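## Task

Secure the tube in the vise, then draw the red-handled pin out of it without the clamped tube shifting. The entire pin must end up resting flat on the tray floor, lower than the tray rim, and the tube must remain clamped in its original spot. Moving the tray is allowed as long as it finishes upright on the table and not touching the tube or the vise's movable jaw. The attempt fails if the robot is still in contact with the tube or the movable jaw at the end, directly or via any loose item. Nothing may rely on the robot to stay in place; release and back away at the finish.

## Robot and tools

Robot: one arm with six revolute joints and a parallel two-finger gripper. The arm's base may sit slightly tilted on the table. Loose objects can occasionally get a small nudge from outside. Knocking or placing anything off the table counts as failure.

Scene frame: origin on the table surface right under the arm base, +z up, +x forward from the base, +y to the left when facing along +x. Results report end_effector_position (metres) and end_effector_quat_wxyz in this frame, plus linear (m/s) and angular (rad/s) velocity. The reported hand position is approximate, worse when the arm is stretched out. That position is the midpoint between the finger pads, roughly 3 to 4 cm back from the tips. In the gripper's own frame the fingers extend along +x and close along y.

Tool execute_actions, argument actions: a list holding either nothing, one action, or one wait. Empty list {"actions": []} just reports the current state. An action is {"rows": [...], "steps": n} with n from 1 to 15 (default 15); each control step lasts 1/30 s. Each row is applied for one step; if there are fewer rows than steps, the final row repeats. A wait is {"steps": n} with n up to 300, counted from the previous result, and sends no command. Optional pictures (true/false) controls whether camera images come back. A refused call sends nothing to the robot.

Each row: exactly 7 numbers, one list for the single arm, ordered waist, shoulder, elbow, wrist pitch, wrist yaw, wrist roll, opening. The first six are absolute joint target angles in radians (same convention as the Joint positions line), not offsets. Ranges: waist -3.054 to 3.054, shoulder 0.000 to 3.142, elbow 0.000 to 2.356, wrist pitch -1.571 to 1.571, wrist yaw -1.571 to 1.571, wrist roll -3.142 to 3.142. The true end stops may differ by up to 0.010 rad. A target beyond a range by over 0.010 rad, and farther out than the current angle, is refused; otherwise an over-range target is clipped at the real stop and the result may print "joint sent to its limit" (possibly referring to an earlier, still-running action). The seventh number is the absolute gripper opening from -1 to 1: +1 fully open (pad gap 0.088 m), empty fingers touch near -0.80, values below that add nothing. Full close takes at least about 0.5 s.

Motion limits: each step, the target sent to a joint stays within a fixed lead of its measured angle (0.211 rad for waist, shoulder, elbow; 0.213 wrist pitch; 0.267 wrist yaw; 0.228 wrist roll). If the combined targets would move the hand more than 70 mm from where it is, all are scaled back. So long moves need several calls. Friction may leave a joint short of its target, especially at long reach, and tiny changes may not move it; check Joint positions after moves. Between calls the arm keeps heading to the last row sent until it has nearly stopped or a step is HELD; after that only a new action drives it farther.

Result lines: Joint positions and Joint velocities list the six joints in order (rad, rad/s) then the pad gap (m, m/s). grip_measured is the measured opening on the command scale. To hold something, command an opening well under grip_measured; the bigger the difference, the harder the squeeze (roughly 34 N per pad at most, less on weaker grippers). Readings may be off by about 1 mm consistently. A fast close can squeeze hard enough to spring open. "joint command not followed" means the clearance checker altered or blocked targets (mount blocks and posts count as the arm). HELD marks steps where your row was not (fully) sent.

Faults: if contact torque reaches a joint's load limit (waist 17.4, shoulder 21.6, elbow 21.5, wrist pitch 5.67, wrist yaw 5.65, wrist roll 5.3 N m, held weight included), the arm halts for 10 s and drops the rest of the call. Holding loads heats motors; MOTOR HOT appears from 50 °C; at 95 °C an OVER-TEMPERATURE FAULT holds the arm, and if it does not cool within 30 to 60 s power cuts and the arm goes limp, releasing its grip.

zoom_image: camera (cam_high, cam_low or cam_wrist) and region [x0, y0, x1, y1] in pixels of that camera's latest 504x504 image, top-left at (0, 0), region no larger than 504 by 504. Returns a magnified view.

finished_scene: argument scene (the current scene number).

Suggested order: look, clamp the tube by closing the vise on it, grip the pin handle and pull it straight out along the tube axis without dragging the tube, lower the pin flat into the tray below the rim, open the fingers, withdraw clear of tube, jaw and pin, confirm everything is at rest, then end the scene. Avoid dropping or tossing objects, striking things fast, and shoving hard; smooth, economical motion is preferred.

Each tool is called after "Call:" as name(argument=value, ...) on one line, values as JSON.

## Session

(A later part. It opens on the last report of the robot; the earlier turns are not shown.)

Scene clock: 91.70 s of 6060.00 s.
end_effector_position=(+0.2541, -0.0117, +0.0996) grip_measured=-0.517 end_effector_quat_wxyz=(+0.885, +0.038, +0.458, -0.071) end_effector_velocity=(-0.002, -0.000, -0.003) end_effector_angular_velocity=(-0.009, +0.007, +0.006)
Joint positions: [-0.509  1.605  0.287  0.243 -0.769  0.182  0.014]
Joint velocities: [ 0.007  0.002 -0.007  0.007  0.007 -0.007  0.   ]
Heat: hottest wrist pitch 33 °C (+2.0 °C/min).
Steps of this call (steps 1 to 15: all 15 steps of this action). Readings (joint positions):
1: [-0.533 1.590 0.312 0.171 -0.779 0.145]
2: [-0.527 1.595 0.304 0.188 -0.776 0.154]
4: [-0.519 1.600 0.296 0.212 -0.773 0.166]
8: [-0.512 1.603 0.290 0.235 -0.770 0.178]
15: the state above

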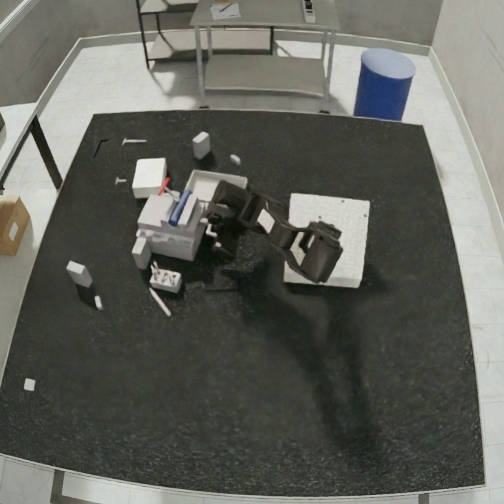

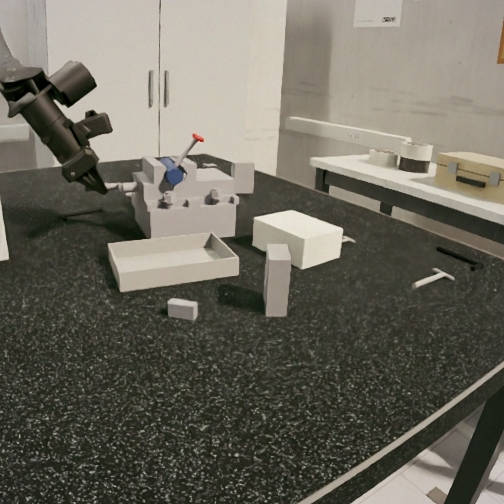

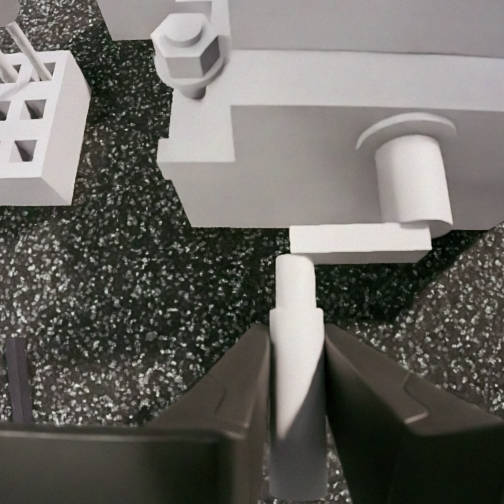

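Seated like scene 1. Three turns.

Call:
execute_actions(actions=[{"rows":[[-0.55,1.575,0.308,0.15,-0.778,0.133,-0.8],[-0.55,1.575,0.308,0.15,-0.778,0.133,-0.8],[-0.585,1.555,0.333,0.075,-0.791,0.083,-0.8],[-0.585,1.555,0.333,0.075,-0.791,0.083,-0.8],[-0.627,1.565,0.359,0.018,-0.806,0.027,-0.8],[-0.627,1.565,0.359,0.018,-0.806,0.027,-0.8],[-0.669,1.585,0.383,-0.024,-0.821,-0.03,-0.8],[-0.669,1.585,0.383,-0.024,-0.821,-0.03,-0.8],[-0.712,1.622,0.403,-0.05,-0.835,-0.084,-0.8],[-0.712,1.622,0.403,-0.05,-0.835,-0.084,-0.8],[-0.75,1.665,0.419,-0.058,-0.848,-0.132,-0.8],[-0.75,1.665,0.419,-0.058,-0.848,-0.132,-0.8],[-0.774,1.717,0.429,-0.05,-0.857,-0.17,-0.8],[-0.79,1.766,0.433,-0.024,-0.864,-0.195,-0.8]]}], pictures=false)

Call:
execute_actions(actions=[{"rows":[[-0.798,1.813,0.43,0.018,-0.867,-0.205,-0.8],[-0.798,1.813,0.43,0.018,-0.867,-0.205,-0.8],[-0.795,1.858,0.42,0.075,-0.866,-0.201,-0.8],[-0.795,1.858,0.42,0.075,-0.866,-0.201,-0.8],[-0.78,1.9,0.404,0.147,-0.861,-0.182,-0.8],[-0.78,1.9,0.404,0.147,-0.861,-0.182,-0.8],[-0.757,1.938,0.383,0.228,-0.852,-0.15,-0.8],[-0.757,1.938,0.383,0.228,-0.852,-0.15,-0.8],[-0.725,1.97,0.359,0.315,-0.841,-0.107,-0.8],[-0.725,1.97,0.359,0.315,-0.841,-0.107,-0.8],[-0.687,1.992,0.333,0.401,-0.827,-0.055,-0.8],[-0.687,1.992,0.333,0.401,-0.827,-0.055,-0.8],[-0.645,2.002,0.307,0.478,-0.812,0.001,-0.8],[-0.603,1.998,0.283,0.54,-0.797,0.058,-0.8]]}], pictures=false)

Call:
execute_actions(actions=[{"rows":[[-0.563,1.977,0.262,0.58,-0.783,0.112,-0.8],[-0.563,1.977,0.262,0.58,-0.783,0.112,-0.8],[-0.528,1.94,0.246,0.594,-0.77,0.16,-0.8],[-0.528,1.94,0.246,0.594,-0.77,0.16,-0.8],[-0.501,1.89,0.236,0.58,-0.76,0.198,-0.8],[-0.501,1.89,0.236,0.58,-0.76,0.198,-0.8],[-0.482,1.829,0.233,0.54,-0.754,0.223,-0.8],[-0.482,1.829,0.233,0.54,-0.754,0.223,-0.8],[-0.474,1.763,0.236,0.478,-0.751,0.233,-0.8],[-0.474,1.763,0.236,0.478,-0.751,0.233,-0.8],[-0.477,1.699,0.246,0.401,-0.752,0.229,-0.8],[-0.477,1.699,0.246,0.401,-0.752,0.229,-0.8],[-0.491,1.643,0.262,0.315,-0.757,0.21,-0.8],[-0.515,1.6,0.283,0.228,-0.765,0.178,-0.8]]}], pictures=false)

Call:
execute_actions(actions=[{"rows":[[-0.55,1.575,0.308,0.15,-0.778,0.133,-0.8],[-0.55,1.575,0.308,0.15,-0.778,0.133,-0.8],[-0.585,1.555,0.333,0.075,-0.791,0.083,-0.8],[-0.585,1.555,0.333,0.075,-0.791,0.083,-0.8],[-0.627,1.565,0.359,0.018,-0.806,0.027,-0.8],[-0.627,1.565,0.359,0.018,-0.806,0.027,-0.8],[-0.669,1.585,0.383,-0.024,-0.821,-0.03,-0.8],[-0.669,1.585,0.383,-0.024,-0.821,-0.03,-0.8],[-0.712,1.622,0.403,-0.05,-0.835,-0.084,-0.8],[-0.712,1.622,0.403,-0.05,-0.835,-0.084,-0.8],[-0.75,1.665,0.419,-0.058,-0.848,-0.132,-0.8],[-0.75,1.665,0.419,-0.058,-0.848,-0.132,-0.8],[-0.774,1.717,0.429,-0.05,-0.857,-0.17,-0.8],[-0.79,1.766,0.433,-0.024,-0.864,-0.195,-0.8]]}], pictures=false)

Call:
execute_actions(actions=[{"rows":[[-0.798,1.813,0.43,0.018,-0.867,-0.205,-0.8],[-0.798,1.813,0.43,0.018,-0.867,-0.205,-0.8],[-0.795,1.858,0.42,0.075,-0.866,-0.201,-0.8],[-0.795,1.858,0.42,0.075,-0.866,-0.201,-0.8],[-0.78,1.9,0.404,0.147,-0.861,-0.182,-0.8],[-0.78,1.9,0.404,0.147,-0.861,-0.182,-0.8],[-0.757,1.938,0.383,0.228,-0.852,-0.15,-0.8],[-0.757,1.938,0.383,0.228,-0.852,-0.15,-0.8],[-0.725,1.97,0.359,0.315,-0.841,-0.107,-0.8],[-0.725,1.97,0.359,0.315,-0.841,-0.107,-0.8],[-0.687,1.992,0.333,0.401,-0.827,-0.055,-0.8],[-0.687,1.992,0.333,0.401,-0.827,-0.055,-0.8],[-0.645,2.002,0.307,0.478,-0.812,0.001,-0.8],[-0.603,1.998,0.283,0.54,-0.797,0.058,-0.8]]}], pictures=false)

Call:
execute_actions(actions=[{"rows":[[-0.563,1.977,0.262,0.58,-0.783,0.112,-0.8],[-0.563,1.977,0.262,0.58,-0.783,0.112,-0.8],[-0.528,1.94,0.246,0.594,-0.77,0.16,-0.8],[-0.528,1.94,0.246,0.594,-0.77,0.16,-0.8],[-0.501,1.89,0.236,0.58,-0.76,0.198,-0.8],[-0.501,1.89,0.236,0.58,-0.76,0.198,-0.8],[-0.482,1.829,0.233,0.54,-0.754,0.223,-0.8],[-0.482,1.829,0.233,0.54,-0.754,0.223,-0.8],[-0.474,1.763,0.236,0.478,-0.751,0.233,-0.8],[-0.474,1.763,0.236,0.478,-0.751,0.233,-0.8],[-0.477,1.699,0.246,0.401,-0.752,0.229,-0.8],[-0.477,1.699,0.246,0.401,-0.752,0.229,-0.8],[-0.491,1.643,0.262,0.315,-0.757,0.21,-0.8],[-0.515,1.6,0.283,0.228,-0.765,0.178,-0.8]]}], pictures=false)

Call:
execute_actions(actions=[{"rows":[[-0.55,1.575,0.308,0.15,-0.778,0.133,-0.8],[-0.55,1.575,0.308,0.15,-0.778,0.133,-0.8],[-0.585,1.555,0.333,0.075,-0.791,0.083,-0.8],[-0.585,1.555,0.333,0.075,-0.791,0.083,-0.8],[-0.627,1.565,0.359,0.018,-0.806,0.027,-0.8],[-0.627,1.565,0.359,0.018,-0.806,0.027,-0.8],[-0.669,1.585,0.383,-0.024,-0.821,-0.03,-0.8],[-0.669,1.585,0.383,-0.024,-0.821,-0.03,-0.8],[-0.712,1.622,0.403,-0.05,-0.835,-0.084,-0.8],[-0.712,1.622,0.403,-0.05,-0.835,-0.084,-0.8],[-0.75,1.665,0.419,-0.058,-0.848,-0.132,-0.8],[-0.75,1.665,0.419,-0.058,-0.848,-0.132,-0.8],[-0.774,1.717,0.429,-0.05,-0.857,-0.17,-0.8],[-0.79,1.766,0.433,-0.024,-0.864,-0.195,-0.8]]}], pictures=false)

Call:
execute_actions(actions=[{"rows":[[-0.798,1.813,0.43,0.018,-0.867,-0.205,-0.8],[-0.798,1.813,0.43,0.018,-0.867,-0.205,-0.8],[-0.795,1.858,0.42,0.075,-0.866,-0.201,-0.8],[-0.795,1.858,0.42,0.075,-0.866,-0.201,-0.8],[-0.78,1.9,0.404,0.147,-0.861,-0.182,-0.8],[-0.78,1.9,0.404,0.147,-0.861,-0.182,-0.8],[-0.757,1.938,0.383,0.228,-0.852,-0.15,-0.8],[-0.757,1.938,0.383,0.228,-0.852,-0.15,-0.8],[-0.725,1.97,0.359,0.315,-0.841,-0.107,-0.8],[-0.725,1.97,0.359,0.315,-0.841,-0.107,-0.8],[-0.687,1.992,0.333,0.401,-0.827,-0.055,-0.8],[-0.687,1.992,0.333,0.401,-0.827,-0.055,-0.8],[-0.645,2.002,0.307,0.478,-0.812,0.001,-0.8],[-0.603,1.998,0.283,0.54,-0.797,0.058,-0.8]]}], pictures=false)

Call:
execute_actions(actions=[{"rows":[[-0.563,1.977,0.262,0.58,-0.783,0.112,-0.8],[-0.563,1.977,0.262,0.58,-0.783,0.112,-0.8],[-0.528,1.94,0.246,0.594,-0.77,0.16,-0.8],[-0.528,1.94,0.246,0.594,-0.77,0.16,-0.8],[-0.501,1.89,0.236,0.58,-0.76,0.198,-0.8],[-0.501,1.89,0.236,0.58,-0.76,0.198,-0.8],[-0.482,1.829,0.233,0.54,-0.754,0.223,-0.8],[-0.482,1.829,0.233,0.54,-0.754,0.223,-0.8],[-0.474,1.763,0.236,0.478,-0.751,0.233,-0.8],[-0.474,1.763,0.236,0.478,-0.751,0.233,-0.8],[-0.477,1.699,0.246,0.401,-0.752,0.229,-0.8],[-0.477,1.699,0.246,0.401,-0.752,0.229,-0.8],[-0.491,1.643,0.262,0.315,-0.757,0.21,-0.8],[-0.515,1.6,0.283,0.228,-0.765,0.178,-0.8]]}])

Call:
zoom_image(camera="cam_low", region=[110, 80, 260, 230])

Scene clock: 133.93 s of 6060.00 s.
end_effector_position=(+0.2476, -0.0423, +0.1344) grip_measured=-0.515 end_effector_quat_wxyz=(+0.889, +0.042, +0.450, -0.064) end_effector_velocity=(-0.032, -0.163, +0.021) end_effector_angular_velocity=(-0.161, -0.087, -0.010)
Joint positions: [-0.747  1.667  0.41  -0.03  -0.877 -0.119  0.014]
Joint velocities: [-0.569  0.662  0.164  0.037 -0.051 -0.784  0.   ]
Heat: hottest wrist pitch 32 °C (+1.0 °C/min).
Steps of this call (steps 1 to 15: the robot went on to your last target; steps 16 to 1252: nothing new was sent; steps 1253 to 1267: all 15 steps of this action). Readings (joint positions):
1253: [-0.510 1.605 0.286 0.242 -0.770 0.188]
1254: [-0.516 1.599 0.291 0.224 -0.773 0.180]
1256: [-0.538 1.582 0.309 0.167 -0.784 0.151]
1260: [-0.604 1.572 0.352 0.054 -0.819 0.068]
1267: the state above

Scene clock: 134.43 s of 6060.00 s.
end_effector_position=(+0.2438, -0.0715, +0.0847) grip_measured=-0.519 end_effector_quat_wxyz=(+0.886, +0.034, +0.456, -0.078) end_effector_velocity=(+0.004, +0.079, -0.124) end_effector_angular_velocity=(+0.057, +0.102, -0.020)
Joint positions: [-0.678  1.968  0.328  0.412 -0.821 -0.033  0.014]
Joint velocities: [ 0.637  0.183 -0.354  1.018  0.198  0.799 -0.   ]
Heat: hottest wrist pitch 32 °C (+1.0 °C/min).
Steps of this call (steps 1 to 15: all 15 steps of this action). Readings (joint positions):
1: [-0.764 1.692 0.413 -0.022 -0.876 -0.141]
2: [-0.777 1.717 0.416 -0.008 -0.873 -0.160]
4: [-0.792 1.770 0.417 0.028 -0.868 -0.181]
8: [-0.786 1.865 0.406 0.133 -0.860 -0.175]
15: the state above

Scene clock: 134.93 s of 6060.00 s.
end_effector_position=(+0.2523, -0.0169, +0.0841) grip_measured=-0.519 end_effector_quat_wxyz=(+0.881, +0.046, +0.466, -0.072) end_effector_velocity=(+0.018, +0.077, +0.122) end_effector_angular_velocity=(+0.021, -0.074, +0.051)
Joint positions: [-0.481  1.701  0.267  0.359 -0.763  0.216  0.014]
Joint velocities: [-0.144 -0.926  0.168 -1.106 -0.11  -0.125  0.001]
Heat: hottest wrist pitch 32 °C (+1.0 °C/min).
Steps of this call (steps 1 to 15: all 15 steps of this action). Readings (joint positions):
1: [-0.656 1.970 0.315 0.449 -0.813 -0.004]
2: [-0.634 1.971 0.304 0.479 -0.804 0.023]
4: [-0.594 1.965 0.283 0.528 -0.791 0.075]
8: [-0.523 1.906 0.258 0.550 -0.759 0.158]
15: the state above

Scene clock: 135.43 s of 6060.00 s.
end_effector_position=(+0.2479, -0.0411, +0.1341) grip_measured=-0.514 end_effector_quat_wxyz=(+0.890, +0.043, +0.450, -0.060) end_effector_velocity=(-0.031, -0.172, +0.028) end_effector_angular_velocity=(-0.189, -0.115, -0.069)
Joint positions: [-0.745  1.667  0.409 -0.029 -0.884 -0.121  0.014]
Joint velocities: [-0.589  0.642  0.159  0.051 -0.007 -0.74  -0.002]
Heat: hottest wrist pitch 32 °C (+1.0 °C/min).
Steps of this call (steps 1 to 15: all 15 steps of this action). Readings (joint positions):
1: [-0.489 1.672 0.275 0.318 -0.770 0.208]
2: [-0.500 1.649 0.284 0.278 -0.778 0.196]
4: [-0.527 1.611 0.305 0.197 -0.792 0.161]
8: [-0.599 1.585 0.350 0.066 -0.829 0.067]
15: the state above

Scene clock: 135.93 s of 6060.00 s.
end_effector_position=(+0.2438, -0.0715, +0.0846) grip_measured=-0.519 end_effector_quat_wxyz=(+0.886, +0.033, +0.457, -0.078) end_effector_velocity=(+0.009, +0.077, -0.119) end_effector_angular_velocity=(+0.068, +0.080, -0.045)
Joint positions: [-0.678  1.968  0.328  0.412 -0.821 -0.035  0.014]
Joint velocities: [ 0.632  0.183 -0.344  1.033  0.198  0.842  0.001]
Heat: hottest wrist pitch 32 °C (+1.0 °C/min).
Steps of this call (steps 1 to 15: all 15 steps of this action). Readings (joint positions):
1: [-0.763 1.692 0.412 -0.021 -0.883 -0.143]
2: [-0.777 1.716 0.415 -0.008 -0.878 -0.162]
4: [-0.791 1.769 0.416 0.029 -0.870 -0.182]
8: [-0.786 1.865 0.406 0.132 -0.860 -0.177]
15: the state above

Scene clock: 136.43 s of 6060.00 s.
end_effector_position=(+0.2522, -0.0169, +0.0840) grip_measured=-0.519 end_effector_quat_wxyz=(+0.881, +0.046, +0.466, -0.072) end_effector_velocity=(+0.018, +0.077, +0.124) end_effector_angular_velocity=(-0.013, -0.075, +0.100)
Joint positions: [-0.481  1.701  0.267  0.36  -0.763  0.216  0.014]
Joint velocities: [-0.149 -0.93   0.168 -1.106 -0.11  -0.183 -0.   ]
Heat: hottest wrist pitch 32 °C (+1.0 °C/min).
Steps of this call (steps 1 to 15: all 15 steps of this action). Readings (joint positions):
1: [-0.656 1.971 0.315 0.449 -0.812 -0.005]
2: [-0.634 1.971 0.304 0.479 -0.803 0.022]
4: [-0.595 1.965 0.284 0.528 -0.791 0.074]
8: [-0.523 1.907 0.258 0.550 -0.758 0.158]
15: the state above

Scene clock: 136.93 s of 6060.00 s.
end_effector_position=(+0.2478, -0.0412, +0.1340) grip_measured=-0.514 end_effector_quat_wxyz=(+0.890, +0.043, +0.451, -0.060) end_effector_velocity=(-0.031, -0.168, +0.027) end_effector_angular_velocity=(-0.186, -0.114, -0.045)
Joint positions: [-0.745  1.667  0.409 -0.029 -0.883 -0.121  0.014]
Joint velocities: [-0.584  0.637  0.154  0.051 -0.022 -0.755  0.002]
Heat: hottest wrist pitch 32 °C (+1.0 °C/min).
Steps of this call (steps 1 to 15: all 15 steps of this action). Readings (joint positions):
1: [-0.489 1.673 0.275 0.318 -0.771 0.208]
2: [-0.500 1.650 0.284 0.277 -0.778 0.196]
4: [-0.526 1.611 0.304 0.198 -0.792 0.161]
8: [-0.598 1.585 0.350 0.067 -0.828 0.067]
15: the state above

Scene clock: 137.43 s of 6060.00 s.
end_effector_position=(+0.2437, -0.0716, +0.0845) grip_measured=-0.519 end_effector_quat_wxyz=(+0.886, +0.034, +0.457, -0.078) end_effector_velocity=(+0.007, +0.078, -0.121) end_effector_angular_velocity=(+0.043, +0.098, -0.002)
Joint positions: [-0.678  1.968  0.328  0.412 -0.82  -0.035  0.014]
Joint velocities: [ 0.637  0.183 -0.344  1.018  0.198  0.784 -0.001]
Heat: hottest wrist pitch 32 °C (+1.0 °C/min).
Steps of this call (steps 1 to 15: all 15 steps of this action). Readings (joint positions):
1: [-0.763 1.692 0.412 -0.021 -0.882 -0.143]
2: [-0.777 1.716 0.415 -0.008 -0.878 -0.162]
4: [-0.791 1.769 0.416 0.029 -0.870 -0.182]
8: [-0.786 1.865 0.406 0.132 -0.860 -0.177]
15: the state above

Scene clock: 137.93 s of 6060.00 s.
end_effector_position=(+0.2522, -0.0168, +0.0841) grip_measured=-0.519 end_effector_quat_wxyz=(+0.881, +0.046, +0.466, -0.072) end_effector_velocity=(+0.020, +0.073, +0.127) end_effector_angular_velocity=(-0.039, -0.091, +0.106)
Joint positions: [-0.481  1.7    0.267  0.359 -0.764  0.216  0.014]
Joint velocities: [-0.159 -0.93   0.168 -1.092 -0.095 -0.198 -0.   ]
Heat: hottest wrist pitch 32 °C (+1.0 °C/min).
Steps of this call (steps 1 to 15: all 15 steps of this action). Readings (joint positions):
1: [-0.655 1.971 0.315 0.449 -0.812 -0.005]
2: [-0.634 1.972 0.304 0.480 -0.802 0.022]
4: [-0.594 1.966 0.283 0.528 -0.789 0.075]
8: [-0.522 1.907 0.258 0.549 -0.758 0.158]
15: the state above

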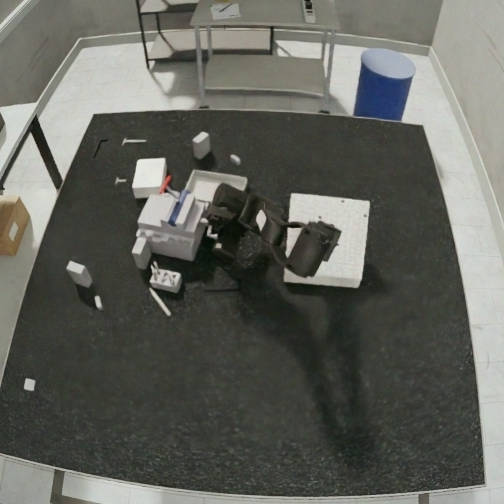

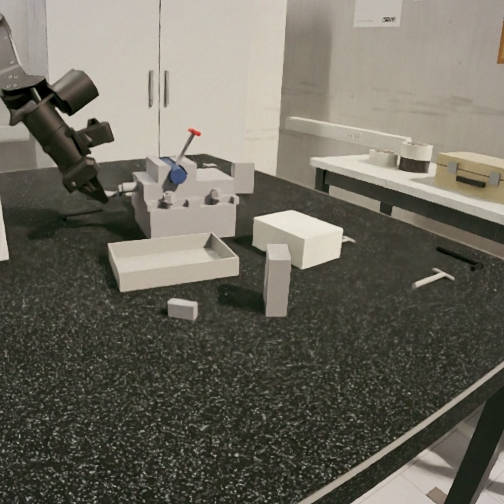

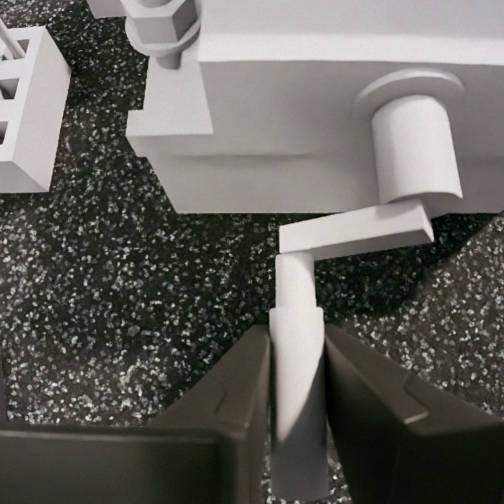

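Region (110, 80, 260, 230) of cam_low's 504x504 image, scaled by 3.360, with more detail than that image has.

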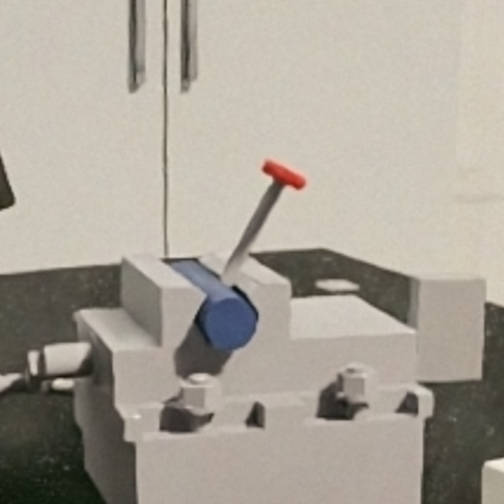

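One more turn plus a third.

Call:
execute_actions(actions=[{"rows":[[-0.55,1.575,0.308,0.15,-0.778,0.133,-0.8],[-0.55,1.575,0.308,0.15,-0.778,0.133,-0.8],[-0.585,1.555,0.333,0.075,-0.791,0.083,-0.8],[-0.585,1.555,0.333,0.075,-0.791,0.083,-0.8],[-0.627,1.565,0.359,0.018,-0.806,0.027,-0.8],[-0.627,1.565,0.359,0.018,-0.806,0.027,-0.8],[-0.669,1.585,0.383,-0.024,-0.821,-0.03,-0.8],[-0.669,1.585,0.383,-0.024,-0.821,-0.03,-0.8],[-0.712,1.622,0.403,-0.05,-0.835,-0.084,-0.8],[-0.712,1.622,0.403,-0.05,-0.835,-0.084,-0.8],[-0.75,1.665,0.419,-0.058,-0.848,-0.132,-0.8],[-0.75,1.665,0.419,-0.058,-0.848,-0.132,-0.8],[-0.774,1.717,0.429,-0.05,-0.857,-0.17,-0.8],[-0.79,1.766,0.433,-0.024,-0.864,-0.195,-0.8]]}], pictures=false)

Call:
execute_actions(actions=[{"rows":[[-0.798,1.813,0.43,0.018,-0.867,-0.205,-0.8],[-0.798,1.813,0.43,0.018,-0.867,-0.205,-0.8],[-0.795,1.858,0.42,0.075,-0.866,-0.201,-0.8],[-0.795,1.858,0.42,0.075,-0.866,-0.201,-0.8],[-0.78,1.9,0.404,0.147,-0.861,-0.182,-0.8],[-0.78,1.9,0.404,0.147,-0.861,-0.182,-0.8],[-0.757,1.938,0.383,0.228,-0.852,-0.15,-0.8],[-0.757,1.938,0.383,0.228,-0.852,-0.15,-0.8],[-0.725,1.97,0.359,0.315,-0.841,-0.107,-0.8],[-0.725,1.97,0.359,0.315,-0.841,-0.107,-0.8],[-0.687,1.992,0.333,0.401,-0.827,-0.055,-0.8],[-0.687,1.992,0.333,0.401,-0.827,-0.055,-0.8],[-0.645,2.002,0.307,0.478,-0.812,0.001,-0.8],[-0.603,1.998,0.283,0.54,-0.797,0.058,-0.8]]}], pictures=false)

Call:
execute_actions(actions=[{"rows":[[-0.563,1.977,0.262,0.58,-0.783,0.112,-0.8],[-0.563,1.977,0.262,0.58,-0.783,0.112,-0.8],[-0.528,1.94,0.246,0.594,-0.77,0.16,-0.8],[-0.528,1.94,0.246,0.594,-0.77,0.16,-0.8],[-0.501,1.89,0.236,0.58,-0.76,0.198,-0.8],[-0.501,1.89,0.236,0.58,-0.76,0.198,-0.8],[-0.482,1.829,0.233,0.54,-0.754,0.223,-0.8],[-0.482,1.829,0.233,0.54,-0.754,0.223,-0.8],[-0.474,1.763,0.236,0.478,-0.751,0.233,-0.8],[-0.474,1.763,0.236,0.478,-0.751,0.233,-0.8],[-0.477,1.699,0.246,0.401,-0.752,0.229,-0.8],[-0.477,1.699,0.246,0.401,-0.752,0.229,-0.8],[-0.491,1.643,0.262,0.315,-0.757,0.21,-0.8],[-0.515,1.6,0.283,0.228,-0.765,0.178,-0.8]]}], pictures=false)

Call:
execute_actions(actions=[{"rows":[[-0.55,1.575,0.308,0.15,-0.778,0.133,-0.8],[-0.55,1.575,0.308,0.15,-0.778,0.133,-0.8],[-0.585,1.555,0.333,0.075,-0.791,0.083,-0.8],[-0.585,1.555,0.333,0.075,-0.791,0.083,-0.8],[-0.627,1.565,0.359,0.018,-0.806,0.027,-0.8],[-0.627,1.565,0.359,0.018,-0.806,0.027,-0.8],[-0.669,1.585,0.383,-0.024,-0.821,-0.03,-0.8],[-0.669,1.585,0.383,-0.024,-0.821,-0.03,-0.8],[-0.712,1.622,0.403,-0.05,-0.835,-0.084,-0.8],[-0.712,1.622,0.403,-0.05,-0.835,-0.084,-0.8],[-0.75,1.665,0.419,-0.058,-0.848,-0.132,-0.8]]}], pictures=false)

Scene clock: 157.70 s of 6060.00 s.
end_effector_position=(+0.2474, -0.0431, +0.1341) grip_measured=-0.516 end_effector_quat_wxyz=(+0.889, +0.041, +0.451, -0.065) end_effector_velocity=(-0.025, -0.168, +0.018) end_effector_angular_velocity=(-0.199, -0.084, -0.015)
Joint positions: [-0.747  1.669  0.41  -0.03  -0.873 -0.121  0.014]
Joint velocities: [-0.535  0.681  0.164  0.11  -0.007 -0.74  -0.007]
Heat: hottest wrist pitch 30 °C (-3.0 °C/min).
Steps of this call (steps 1 to 30: the robot went on to your last target; steps 31 to 578: nothing new was sent; steps 579 to 593: all 15 steps of this action). Readings (joint positions):
579: [-0.512 1.601 0.290 0.226 -0.770 0.181]
580: [-0.518 1.595 0.295 0.208 -0.773 0.173]
582: [-0.540 1.580 0.311 0.158 -0.784 0.147]
586: [-0.605 1.572 0.352 0.052 -0.817 0.065]
593: the state above

Scene clock: 158.20 s of 6060.00 s.
end_effector_position=(+0.2435, -0.0715, +0.0843) grip_measured=-0.519 end_effector_quat_wxyz=(+0.885, +0.034, +0.457, -0.079) end_effector_velocity=(+0.005, +0.076, -0.122) end_effector_angular_velocity=(+0.047, +0.100, -0.012)
Joint positions: [-0.677  1.968  0.328  0.412 -0.82  -0.034  0.014]
Joint velocities: [ 0.632  0.193 -0.344  1.018  0.198  0.784  0.002]
Heat: hottest wrist pitch 30 °C (-3.0 °C/min).
Steps of this call (steps 1 to 15: all 15 steps of this action). Readings (joint positions):
1: [-0.763 1.694 0.413 -0.022 -0.873 -0.143]
2: [-0.776 1.719 0.416 -0.009 -0.872 -0.161]
4: [-0.791 1.770 0.417 0.027 -0.869 -0.181]
8: [-0.786 1.865 0.406 0.132 -0.860 -0.176]
15: the state above

Scene clock: 158.70 s of 6060.00 s.
end_effector_position=(+0.2521, -0.0168, +0.0838) grip_measured=-0.519 end_effector_quat_wxyz=(+0.881, +0.046, +0.466, -0.072) end_effector_velocity=(+0.017, +0.073, +0.123) end_effector_angular_velocity=(-0.011, -0.078, +0.044)
Joint positions: [-0.48   1.701  0.267  0.359 -0.764  0.215  0.014]
Joint velocities: [-0.149 -0.93   0.164 -1.106 -0.081 -0.139  0.001]
Heat: hottest wrist pitch 30 °C (-3.0 °C/min).
Steps of this call (steps 1 to 15: all 15 steps of this action). Readings (joint positions):
1: [-0.655 1.971 0.315 0.450 -0.812 -0.005]
2: [-0.633 1.972 0.303 0.480 -0.802 0.022]
4: [-0.594 1.966 0.283 0.528 -0.789 0.075]
8: [-0.522 1.908 0.258 0.550 -0.758 0.158]
15: the state above

Scene clock: 159.20 s of 6060.00 s.
end_effector_position=(+0.2487, -0.0359, +0.1334) grip_measured=-0.515 end_effector_quat_wxyz=(+0.888, +0.036, +0.453, -0.064) end_effector_velocity=(-0.012, -0.057, +0.018) end_effector_angular_velocity=(-0.089, +0.001, -0.005)
Joint positions: [-0.719  1.633  0.402 -0.033 -0.863 -0.095  0.014]
Joint velocities: [-0.217  0.188  0.1   -0.125  0.007 -0.344 -0.   ]
Heat: hottest wrist pitch 30 °C (-3.0 °C/min).
Steps of this call (steps 1 to 15: all 15 steps of this action). Readings (joint positions):
1: [-0.489 1.673 0.275 0.317 -0.771 0.207]
2: [-0.500 1.649 0.284 0.277 -0.778 0.195]
4: [-0.526 1.611 0.304 0.197 -0.792 0.160]
8: [-0.598 1.586 0.350 0.066 -0.828 0.066]
15: the state above

Call:
execute_actions(actions=[{"rows":[[-0.774,1.717,0.429,-0.05,-0.857,-0.17,-0.9],[-0.79,1.766,0.433,-0.024,-0.864,-0.195,-0.9],[-0.79,1.766,0.433,-0.024,-0.864,-0.195,-0.9],[-0.798,1.813,0.43,0.018,-0.867,-0.205,-0.9],[-0.798,1.813,0.43,0.018,-0.867,-0.205,-0.9],[-0.795,1.858,0.42,0.075,-0.866,-0.201,-0.9],[-0.795,1.858,0.42,0.075,-0.866,-0.201,-0.9],[-0.78,1.9,0.404,0.147,-0.861,-0.182,-0.9],[-0.78,1.9,0.404,0.147,-0.861,-0.182,-0.9],[-0.757,1.938,0.383,0.228,-0.852,-0.15,-0.9],[-0.757,1.938,0.383,0.228,-0.852,-0.15,-0.9],[-0.725,1.97,0.359,0.315,-0.841,-0.107,-0.9],[-0.725,1.97,0.359,0.315,-0.841,-0.107,-0.9],[-0.687,1.992,0.333,0.401,-0.827,-0.055,-0.9]]}], pictures=false)

Call:
execute_actions(actions=[{"steps":10}], pictures=false)

Scene clock: 165.50 s of 6060.00 s.
end_effector_position=(+0.2424, -0.0768, +0.0977) grip_measured=-0.519 end_effector_quat_wxyz=(+0.886, +0.035, +0.455, -0.076) end_effector_velocity=(-0.005, +0.022, -0.130) end_effector_angular_velocity=(+0.108, +0.106, -0.063)
Joint positions: [-0.74   1.939  0.368  0.282 -0.845 -0.119  0.014]
Joint velocities: [ 0.418  0.422 -0.261  0.945  0.095  0.564  0.   ]
Heat: hottest wrist pitch 30 °C (-2.0 °C/min).
Steps of this call (steps 1 to 30: the robot went on to your last target; steps 31 to 174: nothing new was sent; steps 175 to 189: all 15 steps of this action). Readings (joint positions):
175: [-0.743 1.663 0.417 -0.048 -0.862 -0.134]
176: [-0.752 1.677 0.420 -0.049 -0.865 -0.146]
178: [-0.773 1.714 0.424 -0.032 -0.868 -0.172]
182: [-0.795 1.802 0.423 0.040 -0.868 -0.195]
189: the state above

Scene clock: 165.83 s of 6060.00 s.
end_effector_position=(+0.2429, -0.0730, +0.0861) grip_measured=-0.519 end_effector_quat_wxyz=(+0.886, +0.041, +0.457, -0.074) end_effector_velocity=(-0.003, +0.002, -0.007) end_effector_angular_velocity=(+0.001, +0.007, +0.001)
Joint positions: [-0.697  1.977  0.34   0.385 -0.841 -0.056  0.014]
Joint velocities: [ 0.022  0.017 -0.022  0.051  0.007  0.022  0.   ]
Heat: hottest wrist pitch 30 °C (-2.0 °C/min).
Steps of this call (steps 1 to 10: the robot went on to your last target). Readings (joint positions):
1: [-0.728 1.951 0.361 0.309 -0.842 -0.103]
2: [-0.719 1.958 0.356 0.329 -0.841 -0.091]
4: [-0.709 1.967 0.349 0.356 -0.841 -0.074]
8: [-0.699 1.975 0.342 0.380 -0.841 -0.059]
10: the state above

Call:
execute_actions(actions=[{"rows":[[-0.645,2.002,0.307,0.478,-0.812,0.001,-0.9],[-0.645,2.002,0.307,0.478,-0.812,0.001,-0.9],[-0.603,1.998,0.283,0.54,-0.797,0.058,-0.9],[-0.603,1.998,0.283,0.54,-0.797,0.058,-0.9],[-0.563,1.977,0.262,0.58,-0.783,0.112,-0.9],[-0.563,1.977,0.262,0.58,-0.783,0.112,-0.9],[-0.528,1.94,0.246,0.594,-0.77,0.16,-0.9],[-0.528,1.94,0.246,0.594,-0.77,0.16,-0.9],[-0.501,1.89,0.236,0.58,-0.76,0.198,-0.9],[-0.501,1.89,0.236,0.58,-0.76,0.198,-0.9],[-0.482,1.829,0.233,0.54,-0.754,0.223,-0.9]]}], pictures=false)

Call:
execute_actions(actions=[{"steps":8}], pictures=false)

Scene clock: 172.10 s of 6060.00 s.
end_effector_position=(+0.2472, -0.0507, +0.0713) grip_measured=-0.511 end_effector_quat_wxyz=(+0.883, +0.021, +0.457, -0.108) end_effector_velocity=(+0.007, +0.039, -0.006) end_effector_angular_velocity=(+0.031, +0.024, -0.004)
Joint positions: [-0.514  1.888  0.249  0.547 -0.69   0.174  0.014]
Joint velocities: [ 0.164 -0.168 -0.032 -0.051  0.051  0.183 -0.   ]
Heat: hottest wrist pitch 31 °C (-1.0 °C/min).
Steps of this call (steps 1 to 30: the robot went on to your last target; steps 31 to 173: nothing new was sent; steps 174 to 188: all 15 steps of this action). Readings (joint positions):
174: [-0.690 1.981 0.333 0.407 -0.838 -0.043]
175: [-0.681 1.982 0.327 0.424 -0.835 -0.032]
177: [-0.658 1.983 0.310 0.468 -0.822 0.000]
181: [-0.600 1.968 0.275 0.547 -0.782 0.072]
188: the state above

Scene clock: 172.37 s of 6060.00 s.
end_effector_position=(+0.2480, -0.0465, +0.0705) grip_measured=-0.511 end_effector_quat_wxyz=(+0.882, +0.024, +0.458, -0.108) end_effector_velocity=(+0.002, +0.012, -0.000) end_effector_angular_velocity=(+0.039, -0.003, +0.004)
Joint positions: [-0.495  1.87   0.246  0.542 -0.683  0.197  0.014]
Joint velocities: [ 0.027 -0.037 -0.007 -0.007 -0.022  0.051  0.   ]
Heat: hottest wrist pitch 31 °C (-1.0 °C/min).
Steps of this call (steps 1 to 8: the robot went on to your last target). Readings (joint positions):
1: [-0.509 1.883 0.249 0.546 -0.688 0.180]
2: [-0.505 1.880 0.248 0.545 -0.686 0.184]
4: [-0.500 1.875 0.248 0.544 -0.684 0.190]
8: the state above

Call:
execute_actions(actions=[{"rows":[[-0.478,1.815,0.233,0.53,-0.77,0.225,-0.9]],"steps":10}], pictures=false)

Call:
execute_actions(actions=[{"rows":[[-0.5,1.88,0.24,0.56,-0.75,0.19,-0.9],[-0.515,1.92,0.245,0.585,-0.76,0.17,-0.8],[-0.522,1.93,0.246,0.59,-0.768,0.165,-0.7],[-0.522,1.93,0.246,0.59,-0.768,0.165,-0.6],[-0.522,1.93,0.246,0.59,-0.768,0.165,-0.5],[-0.522,1.93,0.246,0.59,-0.768,0.165,0.2]],"steps":13}], pictures=false)

Call:
execute_actions(actions=[{"rows":[[-0.537,1.91,0.256,0.547,-0.773,0.145,0.2],[-0.552,1.89,0.267,0.503,-0.779,0.125,0.2],[-0.567,1.87,0.278,0.46,-0.784,0.105,0.2],[-0.582,1.85,0.289,0.417,-0.79,0.085,0.2],[-0.597,1.83,0.3,0.374,-0.795,0.066,0.2],[-0.612,1.812,0.312,0.33,-0.8,0.046,0.2],[-0.627,1.794,0.324,0.287,-0.805,0.026,0.2],[-0.642,1.777,0.336,0.244,-0.81,0.006,0.2],[-0.657,1.76,0.348,0.2,-0.816,-0.014,0.2],[-0.672,1.744,0.36,0.157,-0.821,-0.033,0.2],[-0.687,1.728,0.372,0.114,-0.827,-0.053,0.2],[-0.702,1.713,0.384,0.07,-0.832,-0.073,0.2],[-0.717,1.698,0.396,0.028,-0.837,-0.093,0.2],[-0.732,1.684,0.408,-0.015,-0.843,-0.112,0.2],[-0.747,1.67,0.42,-0.058,-0.848,-0.132,0.2]]}], pictures=false)

Call:
execute_actions(actions=[{"rows":[[-0.76,1.66,0.44,-0.1,-0.85,-0.15,0.2],[-0.775,1.65,0.46,-0.14,-0.855,-0.17,0.2],[-0.79,1.64,0.48,-0.18,-0.86,-0.19,0.2],[-0.805,1.63,0.5,-0.22,-0.865,-0.21,0.2],[-0.82,1.625,0.525,-0.26,-0.87,-0.23,0.2],[-0.835,1.62,0.55,-0.3,-0.87,-0.25,0.2],[-0.845,1.62,0.58,-0.3,-0.87,-0.25,0.2],[-0.85,1.62,0.61,-0.3,-0.87,-0.25,0.2],[-0.85,1.63,0.64,-0.3,-0.87,-0.25,0.2],[-0.85,1.65,0.67,-0.3,-0.87,-0.24,0.2],[-0.84,1.675,0.7,-0.3,-0.87,-0.23,0.2],[-0.83,1.7,0.73,-0.3,-0.865,-0.22,0.2],[-0.815,1.73,0.76,-0.29,-0.86,-0.2,0.2],[-0.8,1.76,0.79,-0.285,-0.86,-0.18,0.2],[-0.785,1.795,0.82,-0.28,-0.855,-0.16,0.2]]}], pictures=false)

Call:
execute_actions(actions=[{"rows":[[-0.77,1.83,0.85,-0.27,-0.85,-0.14,0.2],[-0.75,1.87,0.88,-0.265,-0.845,-0.12,0.2],[-0.733,1.91,0.91,-0.255,-0.84,-0.1,0.2],[-0.715,1.95,0.94,-0.25,-0.835,-0.08,0.2]]}])

Call:
zoom_image(camera="cam_low", region=[110, 80, 260, 230])

Scene clock: 190.60 s of 6060.00 s.
end_effector_position=(+0.2482, -0.0432, +0.0701) grip_measured=-0.510 end_effector_quat_wxyz=(+0.881, +0.028, +0.459, -0.108) end_effector_velocity=(+0.000, +0.007, -0.000) end_effector_angular_velocity=(+0.034, +0.001, +0.018)
Joint positions: [-0.485  1.856  0.244  0.534 -0.684  0.214  0.014]
Joint velocities: [ 0.002 -0.012 -0.002 -0.007 -0.037  0.007 -0.   ]
Heat: hottest shoulder 30 °C (-2.0 °C/min).
Steps of this call (steps 1 to 30: the robot went on to your last target; steps 31 to 537: nothing new was sent; steps 538 to 547: all 10 steps of this action). Readings (joint positions):
538: [-0.489 1.862 0.244 0.539 -0.684 0.209]
539: [-0.488 1.861 0.244 0.539 -0.684 0.210]
541: [-0.487 1.859 0.244 0.537 -0.684 0.211]
545: [-0.485 1.857 0.244 0.535 -0.684 0.213]
547: the state above

Scene clock: 191.03 s of 6060.00 s.
end_effector_position=(+0.2464, -0.0431, +0.0671) grip_measured=+0.104 end_effector_quat_wxyz=(+0.884, +0.038, +0.460, -0.077) end_effector_velocity=(-0.005, -0.002, -0.006) end_effector_angular_velocity=(-0.006, +0.017, +0.018)
Joint positions: [-0.518  1.919  0.244  0.584 -0.762  0.173  0.044]
Joint velocities: [-0.002  0.037 -0.007  0.022 -0.007 -0.037  0.026]
Heat: hottest wrist pitch 31 °C (-1.0 °C/min).
Steps of this call (steps 1 to 13: all 13 steps of this action). Readings (joint positions):
1: [-0.486 1.859 0.244 0.535 -0.686 0.214]
2: [-0.492 1.869 0.244 0.543 -0.697 0.213]
4: [-0.508 1.891 0.244 0.562 -0.726 0.203]
8: [-0.518 1.910 0.244 0.578 -0.760 0.179]
13: the state above

Scene clock: 191.53 s of 6060.00 s.
end_effector_position=(+0.2441, -0.0482, +0.1131) grip_measured=+0.198 end_effector_quat_wxyz=(+0.881, +0.042, +0.465, -0.082) end_effector_velocity=(-0.022, +0.009, +0.127) end_effector_angular_velocity=(+0.071, +0.011, -0.031)
Joint positions: [-0.693  1.729  0.369  0.088 -0.825 -0.06   0.049]
Joint velocities: [-0.447 -0.442  0.339 -1.282 -0.168 -0.593  0.001]
Heat: hottest shoulder 30 °C (-2.0 °C/min).
Steps of this call (steps 1 to 15: all 15 steps of this action). Readings (joint positions):
1: [-0.519 1.920 0.245 0.582 -0.764 0.168]
2: [-0.524 1.918 0.247 0.566 -0.766 0.160]
4: [-0.541 1.903 0.255 0.512 -0.772 0.136]
8: [-0.592 1.843 0.290 0.375 -0.789 0.071]
15: the state above

Scene clock: 192.03 s of 6060.00 s.
end_effector_position=(+0.2927, -0.0604, +0.2049) grip_measured=+0.200 end_effector_quat_wxyz=(+0.901, +0.004, +0.427, -0.073) end_effector_velocity=(+0.211, -0.056, +0.078) end_effector_angular_velocity=(+0.095, +0.011, +0.019)
Joint positions: [-0.818  1.703  0.71  -0.275 -0.861 -0.205  0.049]
Joint velocities: [ 0.237  0.681  0.891 -0.007 -0.007  0.344 -0.   ]
Heat: hottest shoulder 30 °C (-2.0 °C/min).
Steps of this call (steps 1 to 15: all 15 steps of this action). Readings (joint positions):
1: [-0.707 1.715 0.381 0.045 -0.829 -0.079]
2: [-0.721 1.702 0.395 0.003 -0.833 -0.099]
4: [-0.750 1.679 0.427 -0.079 -0.842 -0.138]
8: [-0.806 1.646 0.510 -0.219 -0.856 -0.205]
15: the state above

Scene clock: 192.53 s of 6060.00 s.
end_effector_position=(+0.3454, -0.0797, +0.1912) grip_measured=+0.200 end_effector_quat_wxyz=(+0.886, +0.036, +0.456, -0.075) end_effector_velocity=(+0.014, -0.004, +0.004) end_effector_angular_velocity=(-0.008, -0.008, +0.002)
Joint positions: [-0.718  1.936  0.922 -0.254 -0.841 -0.089  0.049]
Joint velocities: [ 0.012  0.032  0.051  0.007  0.007  0.022 -0.   ]
Heat: hottest shoulder 30 °C (-2.0 °C/min).
Steps of this call (steps 1 to 15: all 15 steps of this action). Readings (joint positions):
1: [-0.809 1.728 0.740 -0.275 -0.861 -0.192]
2: [-0.798 1.756 0.769 -0.275 -0.861 -0.177]
4: [-0.769 1.822 0.828 -0.268 -0.855 -0.144]
8: [-0.728 1.907 0.895 -0.259 -0.845 -0.106]
15: the state above

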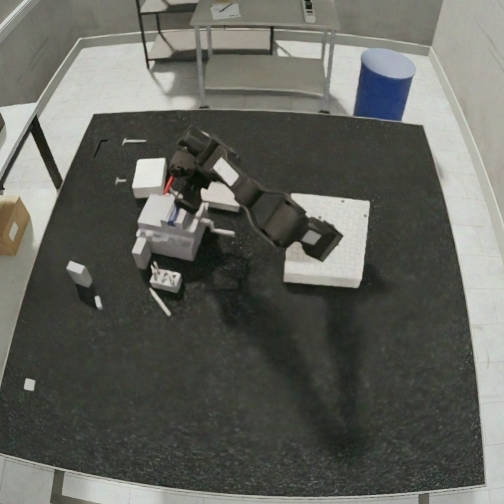

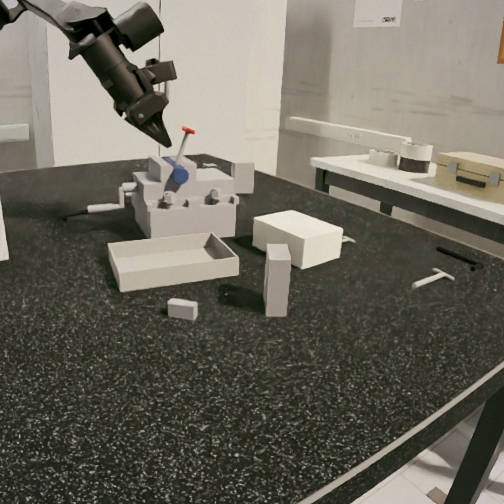

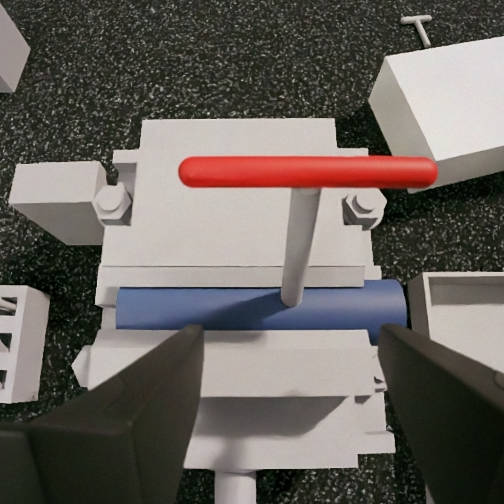

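Region (110, 80, 260, 230) of cam_low's 504x504 image, scaled by 3.360, with more detail than that image has.

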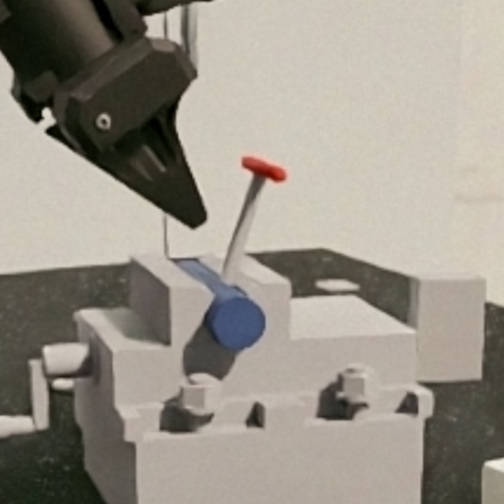

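Call:
execute_actions(actions=[{"rows":[[-0.705,1.966,0.952,-0.24,-0.832,-0.068,0.1],[-0.696,1.982,0.965,-0.228,-0.829,-0.055,0.1],[-0.686,1.998,0.978,-0.217,-0.826,-0.042,0],[-0.677,2.014,0.99,-0.205,-0.823,-0.03,0],[-0.667,2.03,1.003,-0.193,-0.82,-0.017,0],[-0.658,2.046,1.016,-0.182,-0.817,-0.005,0],[-0.648,2.063,1.029,-0.17,-0.814,0.008,0]]}])

Call:
execute_actions(actions=[{"rows":[[-0.648,2.063,1.029,-0.17,-0.814,0.008,-0.2],[-0.648,2.063,1.029,-0.17,-0.814,0.008,-0.35],[-0.648,2.063,1.029,-0.17,-0.814,0.008,-0.5],[-0.648,2.063,1.029,-0.17,-0.814,0.008,-0.58],[-0.648,2.063,1.029,-0.17,-0.814,0.008,-0.65],[-0.648,2.063,1.029,-0.17,-0.814,0.008,-0.8],[-0.648,2.063,1.029,-0.17,-0.814,0.008,-1]]}])

Scene clock: 200.07 s of 6060.00 s.
end_effector_position=(+0.3778, -0.0879, +0.1754) grip_measured=+0.005 end_effector_quat_wxyz=(+0.883, +0.039, +0.461, -0.075) end_effector_velocity=(+0.013, -0.005, +0.005) end_effector_angular_velocity=(-0.005, -0.023, -0.011)
Joint positions: [-0.649  2.05   1.011 -0.178 -0.821 -0.002  0.039]
Joint velocities: [ 0.002  0.027  0.042  0.022  0.007  0.037 -0.002]
Heat: hottest wrist pitch 31 °C (+0.0 °C/min).
Steps of this call (steps 1 to 15: the robot went on to your last target; steps 16 to 211: nothing new was sent; steps 212 to 226: all 15 steps of this action). Readings (joint positions):
212: [-0.715 1.944 0.929 -0.253 -0.840 -0.083]
213: [-0.712 1.949 0.933 -0.249 -0.839 -0.078]
215: [-0.702 1.967 0.948 -0.234 -0.836 -0.064]
219: [-0.670 2.018 0.988 -0.198 -0.826 -0.025]
226: the state above

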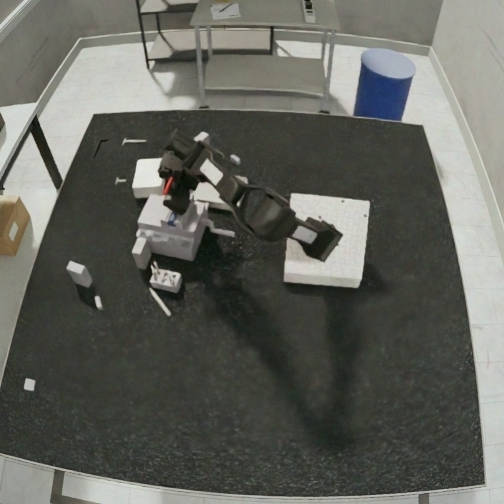

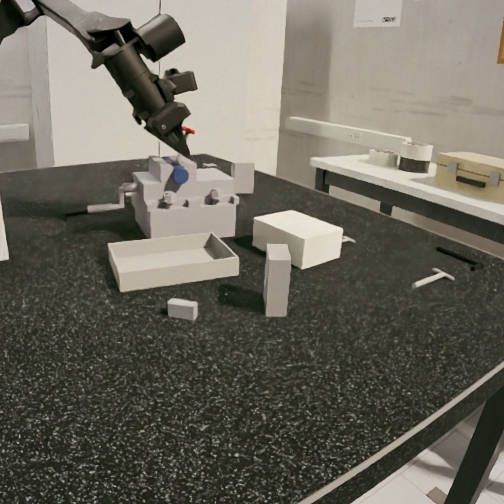

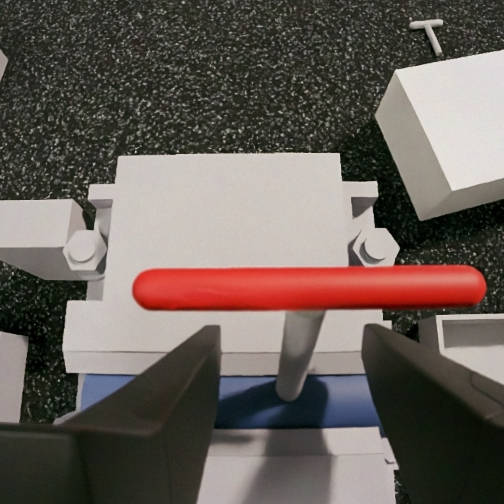

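Scene clock: 200.57 s of 6060.00 s.
end_effector_position=(+0.3792, -0.0886, +0.1755) grip_measured=-0.634 end_effector_quat_wxyz=(+0.884, +0.039, +0.460, -0.076) end_effector_velocity=(-0.000, -0.003, +0.003) end_effector_angular_velocity=(-0.014, -0.008, +0.001)
Joint positions: [-0.648  2.053  1.015 -0.174 -0.819  0.002  0.008]
Joint velocities: [-0.007 -0.002 -0.002  0.007  0.007 -0.007 -0.   ]
Heat: hottest wrist pitch 31 °C (+0.0 °C/min).
Steps of this call (steps 1 to 15: all 15 steps of this action). Readings (joint positions):
1: [-0.649 2.050 1.012 -0.177 -0.821 -0.001]
2: [-0.649 2.051 1.013 -0.176 -0.821 -0.000]
4: [-0.649 2.052 1.014 -0.175 -0.820 0.001]
8: [-0.648 2.053 1.015 -0.174 -0.819 0.002]
15: the state above

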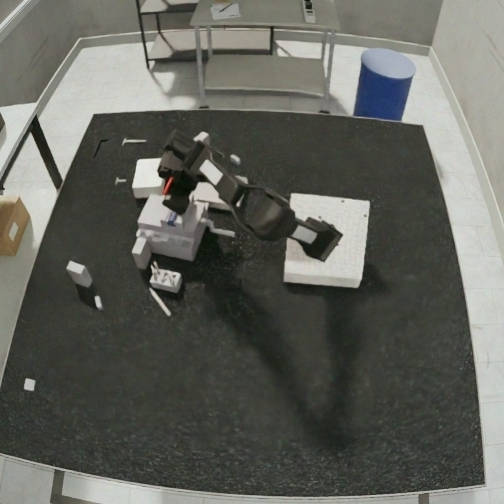

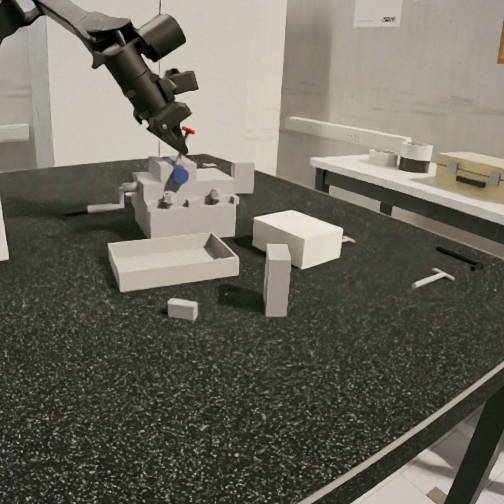

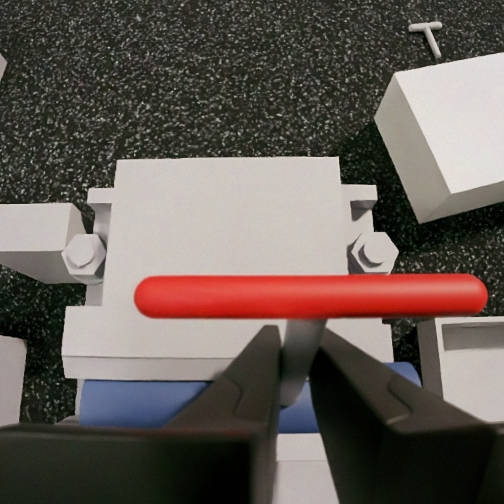

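Call:
execute_actions(actions=[{"rows":[[-0.656,2.046,1.03,-0.172,-0.817,0.002,-1],[-0.664,2.039,1.035,-0.171,-0.815,0.002,-1],[-0.672,2.032,1.04,-0.17,-0.813,0.002,-1],[-0.68,2.025,1.047,-0.169,-0.811,0.002,-1],[-0.688,2.018,1.054,-0.168,-0.809,0.002,-1],[-0.696,2.011,1.061,-0.167,-0.807,0.002,-1],[-0.704,2.004,1.068,-0.166,-0.805,0.002,-1],[-0.712,1.997,1.075,-0.165,-0.803,0.002,-1],[-0.72,1.99,1.082,-0.164,-0.801,0.002,-1],[-0.728,1.983,1.089,-0.163,-0.8,0.002,-1],[-0.736,1.976,1.096,-0.162,-0.8,0.002,-1],[-0.744,1.969,1.103,-0.16,-0.8,0.002,-1]]}], pictures=false)

Call:
execute_actions(actions=[{"rows":[[-0.75,1.965,1.11,-0.16,-0.8,0.002,-1]]}])

Scene clock: 207.50 s of 6060.00 s.
end_effector_position=(+0.3843, -0.0865, +0.1873) grip_measured=-0.635 end_effector_quat_wxyz=(+0.888, +0.033, +0.452, -0.075) end_effector_velocity=(+0.006, +0.002, +0.032) end_effector_angular_velocity=(-0.053, -0.059, +0.023)
Joint positions: [-0.657  2.038  1.038 -0.191 -0.82   0.004  0.008]
Joint velocities: [-0.037 -0.056  0.027 -0.022  0.007 -0.022  0.   ]
Heat: hottest wrist pitch 31 °C (+0.0 °C/min).
Steps of this call (steps 1 to 15: the robot went on to your last target; steps 16 to 193: nothing new was sent; steps 194 to 208: all 15 steps of this action). Readings (joint positions):
194: [-0.648 2.054 1.016 -0.174 -0.819 0.004]
195: [-0.648 2.054 1.016 -0.174 -0.819 0.004]
197: [-0.649 2.053 1.018 -0.175 -0.821 0.004]
201: [-0.650 2.049 1.025 -0.180 -0.821 0.004]
208: the state above

Scene clock: 208.00 s of 6060.00 s.
end_effector_position=(+0.3857, -0.0863, +0.1932) grip_measured=-0.635 end_effector_quat_wxyz=(+0.891, +0.031, +0.447, -0.075) end_effector_velocity=(-0.002, +0.002, +0.004) end_effector_angular_velocity=(+0.014, -0.009, +0.009)
Joint positions: [-0.664  2.031  1.046 -0.195 -0.821  0.004  0.008]
Joint velocities: [-0.012 -0.007 -0.002 -0.007 -0.022 -0.007 -0.001]
Heat: hottest wrist pitch 31 °C (+0.0 °C/min).
Steps of this call (steps 1 to 15: all 15 steps of this action). Readings (joint positions):
1: [-0.657 2.036 1.040 -0.192 -0.819 0.004]
2: [-0.658 2.035 1.041 -0.193 -0.819 0.004]
4: [-0.660 2.034 1.043 -0.194 -0.819 0.004]
8: [-0.662 2.031 1.044 -0.195 -0.820 0.004]
15: the state above

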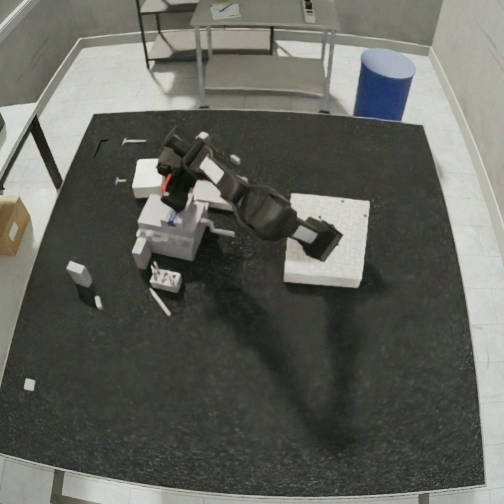

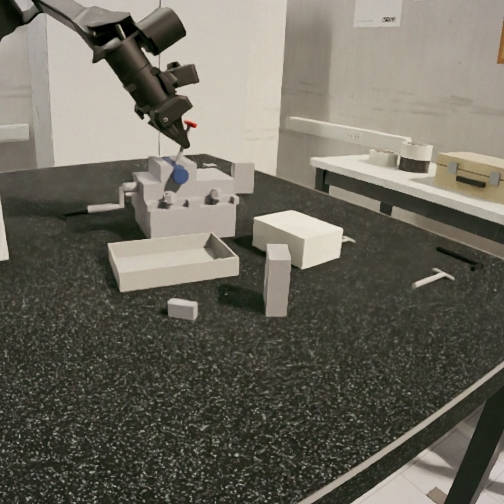

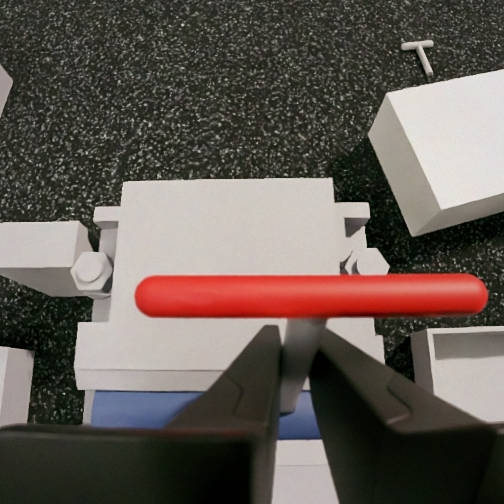

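Moving. Continue along the pin axis keeping orientation.

Call:
execute_actions(actions=[{"rows":[[-0.754,1.963,1.122,-0.178,-0.803,-0.005,-1],[-0.757,1.961,1.134,-0.196,-0.806,-0.012,-1],[-0.76,1.959,1.146,-0.214,-0.809,-0.019,-1],[-0.763,1.957,1.158,-0.232,-0.812,-0.026,-1],[-0.766,1.955,1.17,-0.25,-0.815,-0.033,-1],[-0.77,1.953,1.182,-0.268,-0.818,-0.04,-1],[-0.774,1.951,1.194,-0.286,-0.82,-0.047,-1],[-0.778,1.95,1.206,-0.304,-0.82,-0.054,-1],[-0.782,1.949,1.218,-0.322,-0.82,-0.061,-1],[-0.786,1.948,1.23,-0.34,-0.82,-0.068,-1],[-0.79,1.947,1.24,-0.355,-0.82,-0.075,-1]]}], pictures=false)

Call:
execute_actions(actions=[{"steps":10}])

Scene clock: 214.20 s of 6060.00 s.
end_effector_position=(+0.3988, -0.0890, +0.2961) grip_measured=-0.633 end_effector_quat_wxyz=(+0.924, -0.025, +0.372, -0.087) end_effector_velocity=(-0.003, +0.029, +0.060) end_effector_angular_velocity=(-0.069, -0.019, +0.041)
Joint positions: [-0.793  1.945  1.223 -0.327 -0.821 -0.061  0.008]
Joint velocities: [-0.046 -0.1    0.134 -0.227 -0.007 -0.095 -0.   ]
Heat: hottest waist 36 °C (+6.1 °C/min).
Steps of this call (steps 1 to 15: the robot went on to your last target; steps 16 to 171: nothing new was sent; steps 172 to 186: all 15 steps of this action). Readings (joint positions):
172: [-0.666 2.029 1.048 -0.198 -0.823 0.004]
173: [-0.667 2.029 1.052 -0.204 -0.823 0.004]
175: [-0.667 2.029 1.064 -0.221 -0.820 -0.003]
179: [-0.683 2.026 1.102 -0.270 -0.821 -0.025]
186: the state above

Scene clock: 214.53 s of 6060.00 s.
end_effector_position=(+0.3978, -0.0868, +0.2912) grip_measured=-0.634 end_effector_quat_wxyz=(+0.920, -0.020, +0.381, -0.086) end_effector_velocity=(-0.006, -0.002, -0.002) end_effector_angular_velocity=(+0.003, +0.019, -0.015)
Joint positions: [-0.786  1.947  1.226 -0.353 -0.821 -0.069  0.008]
Joint velocities: [-0.007 -0.002 -0.002 -0.037  0.007 -0.022 -0.   ]
Heat: hottest waist 36 °C (+6.0 °C/min).
Steps of this call (steps 1 to 10: the robot went on to your last target). Readings (joint positions):
1: [-0.793 1.944 1.226 -0.333 -0.821 -0.063]
2: [-0.792 1.944 1.226 -0.340 -0.821 -0.064]
4: [-0.788 1.946 1.226 -0.350 -0.821 -0.066]
8: [-0.786 1.947 1.226 -0.351 -0.821 -0.069]
10: the state above

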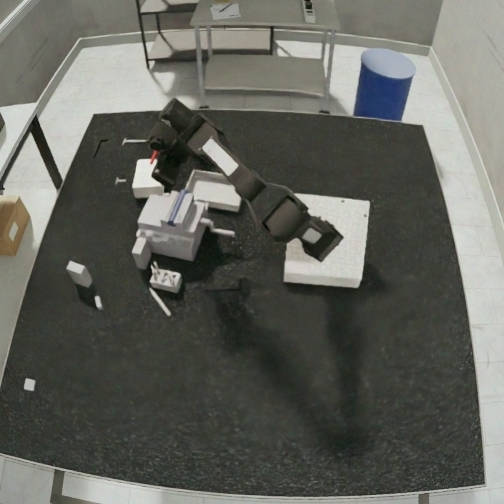

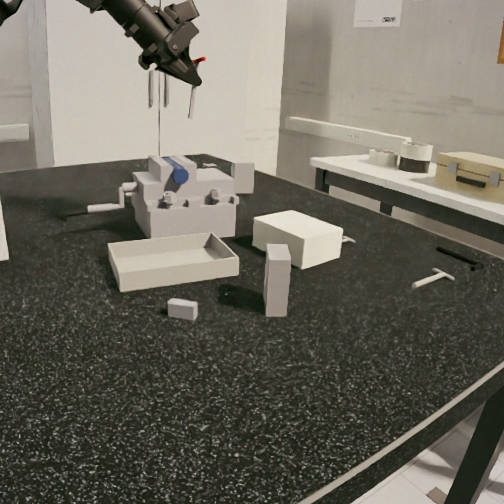

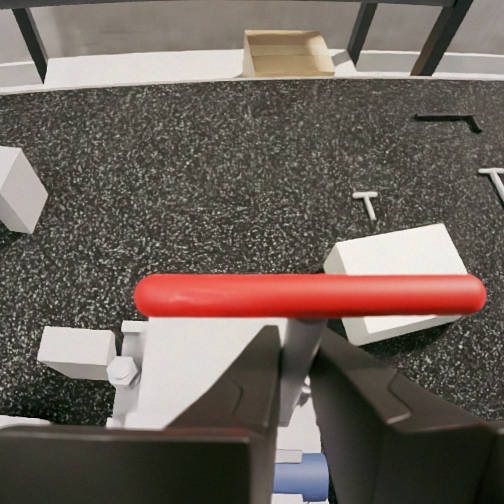

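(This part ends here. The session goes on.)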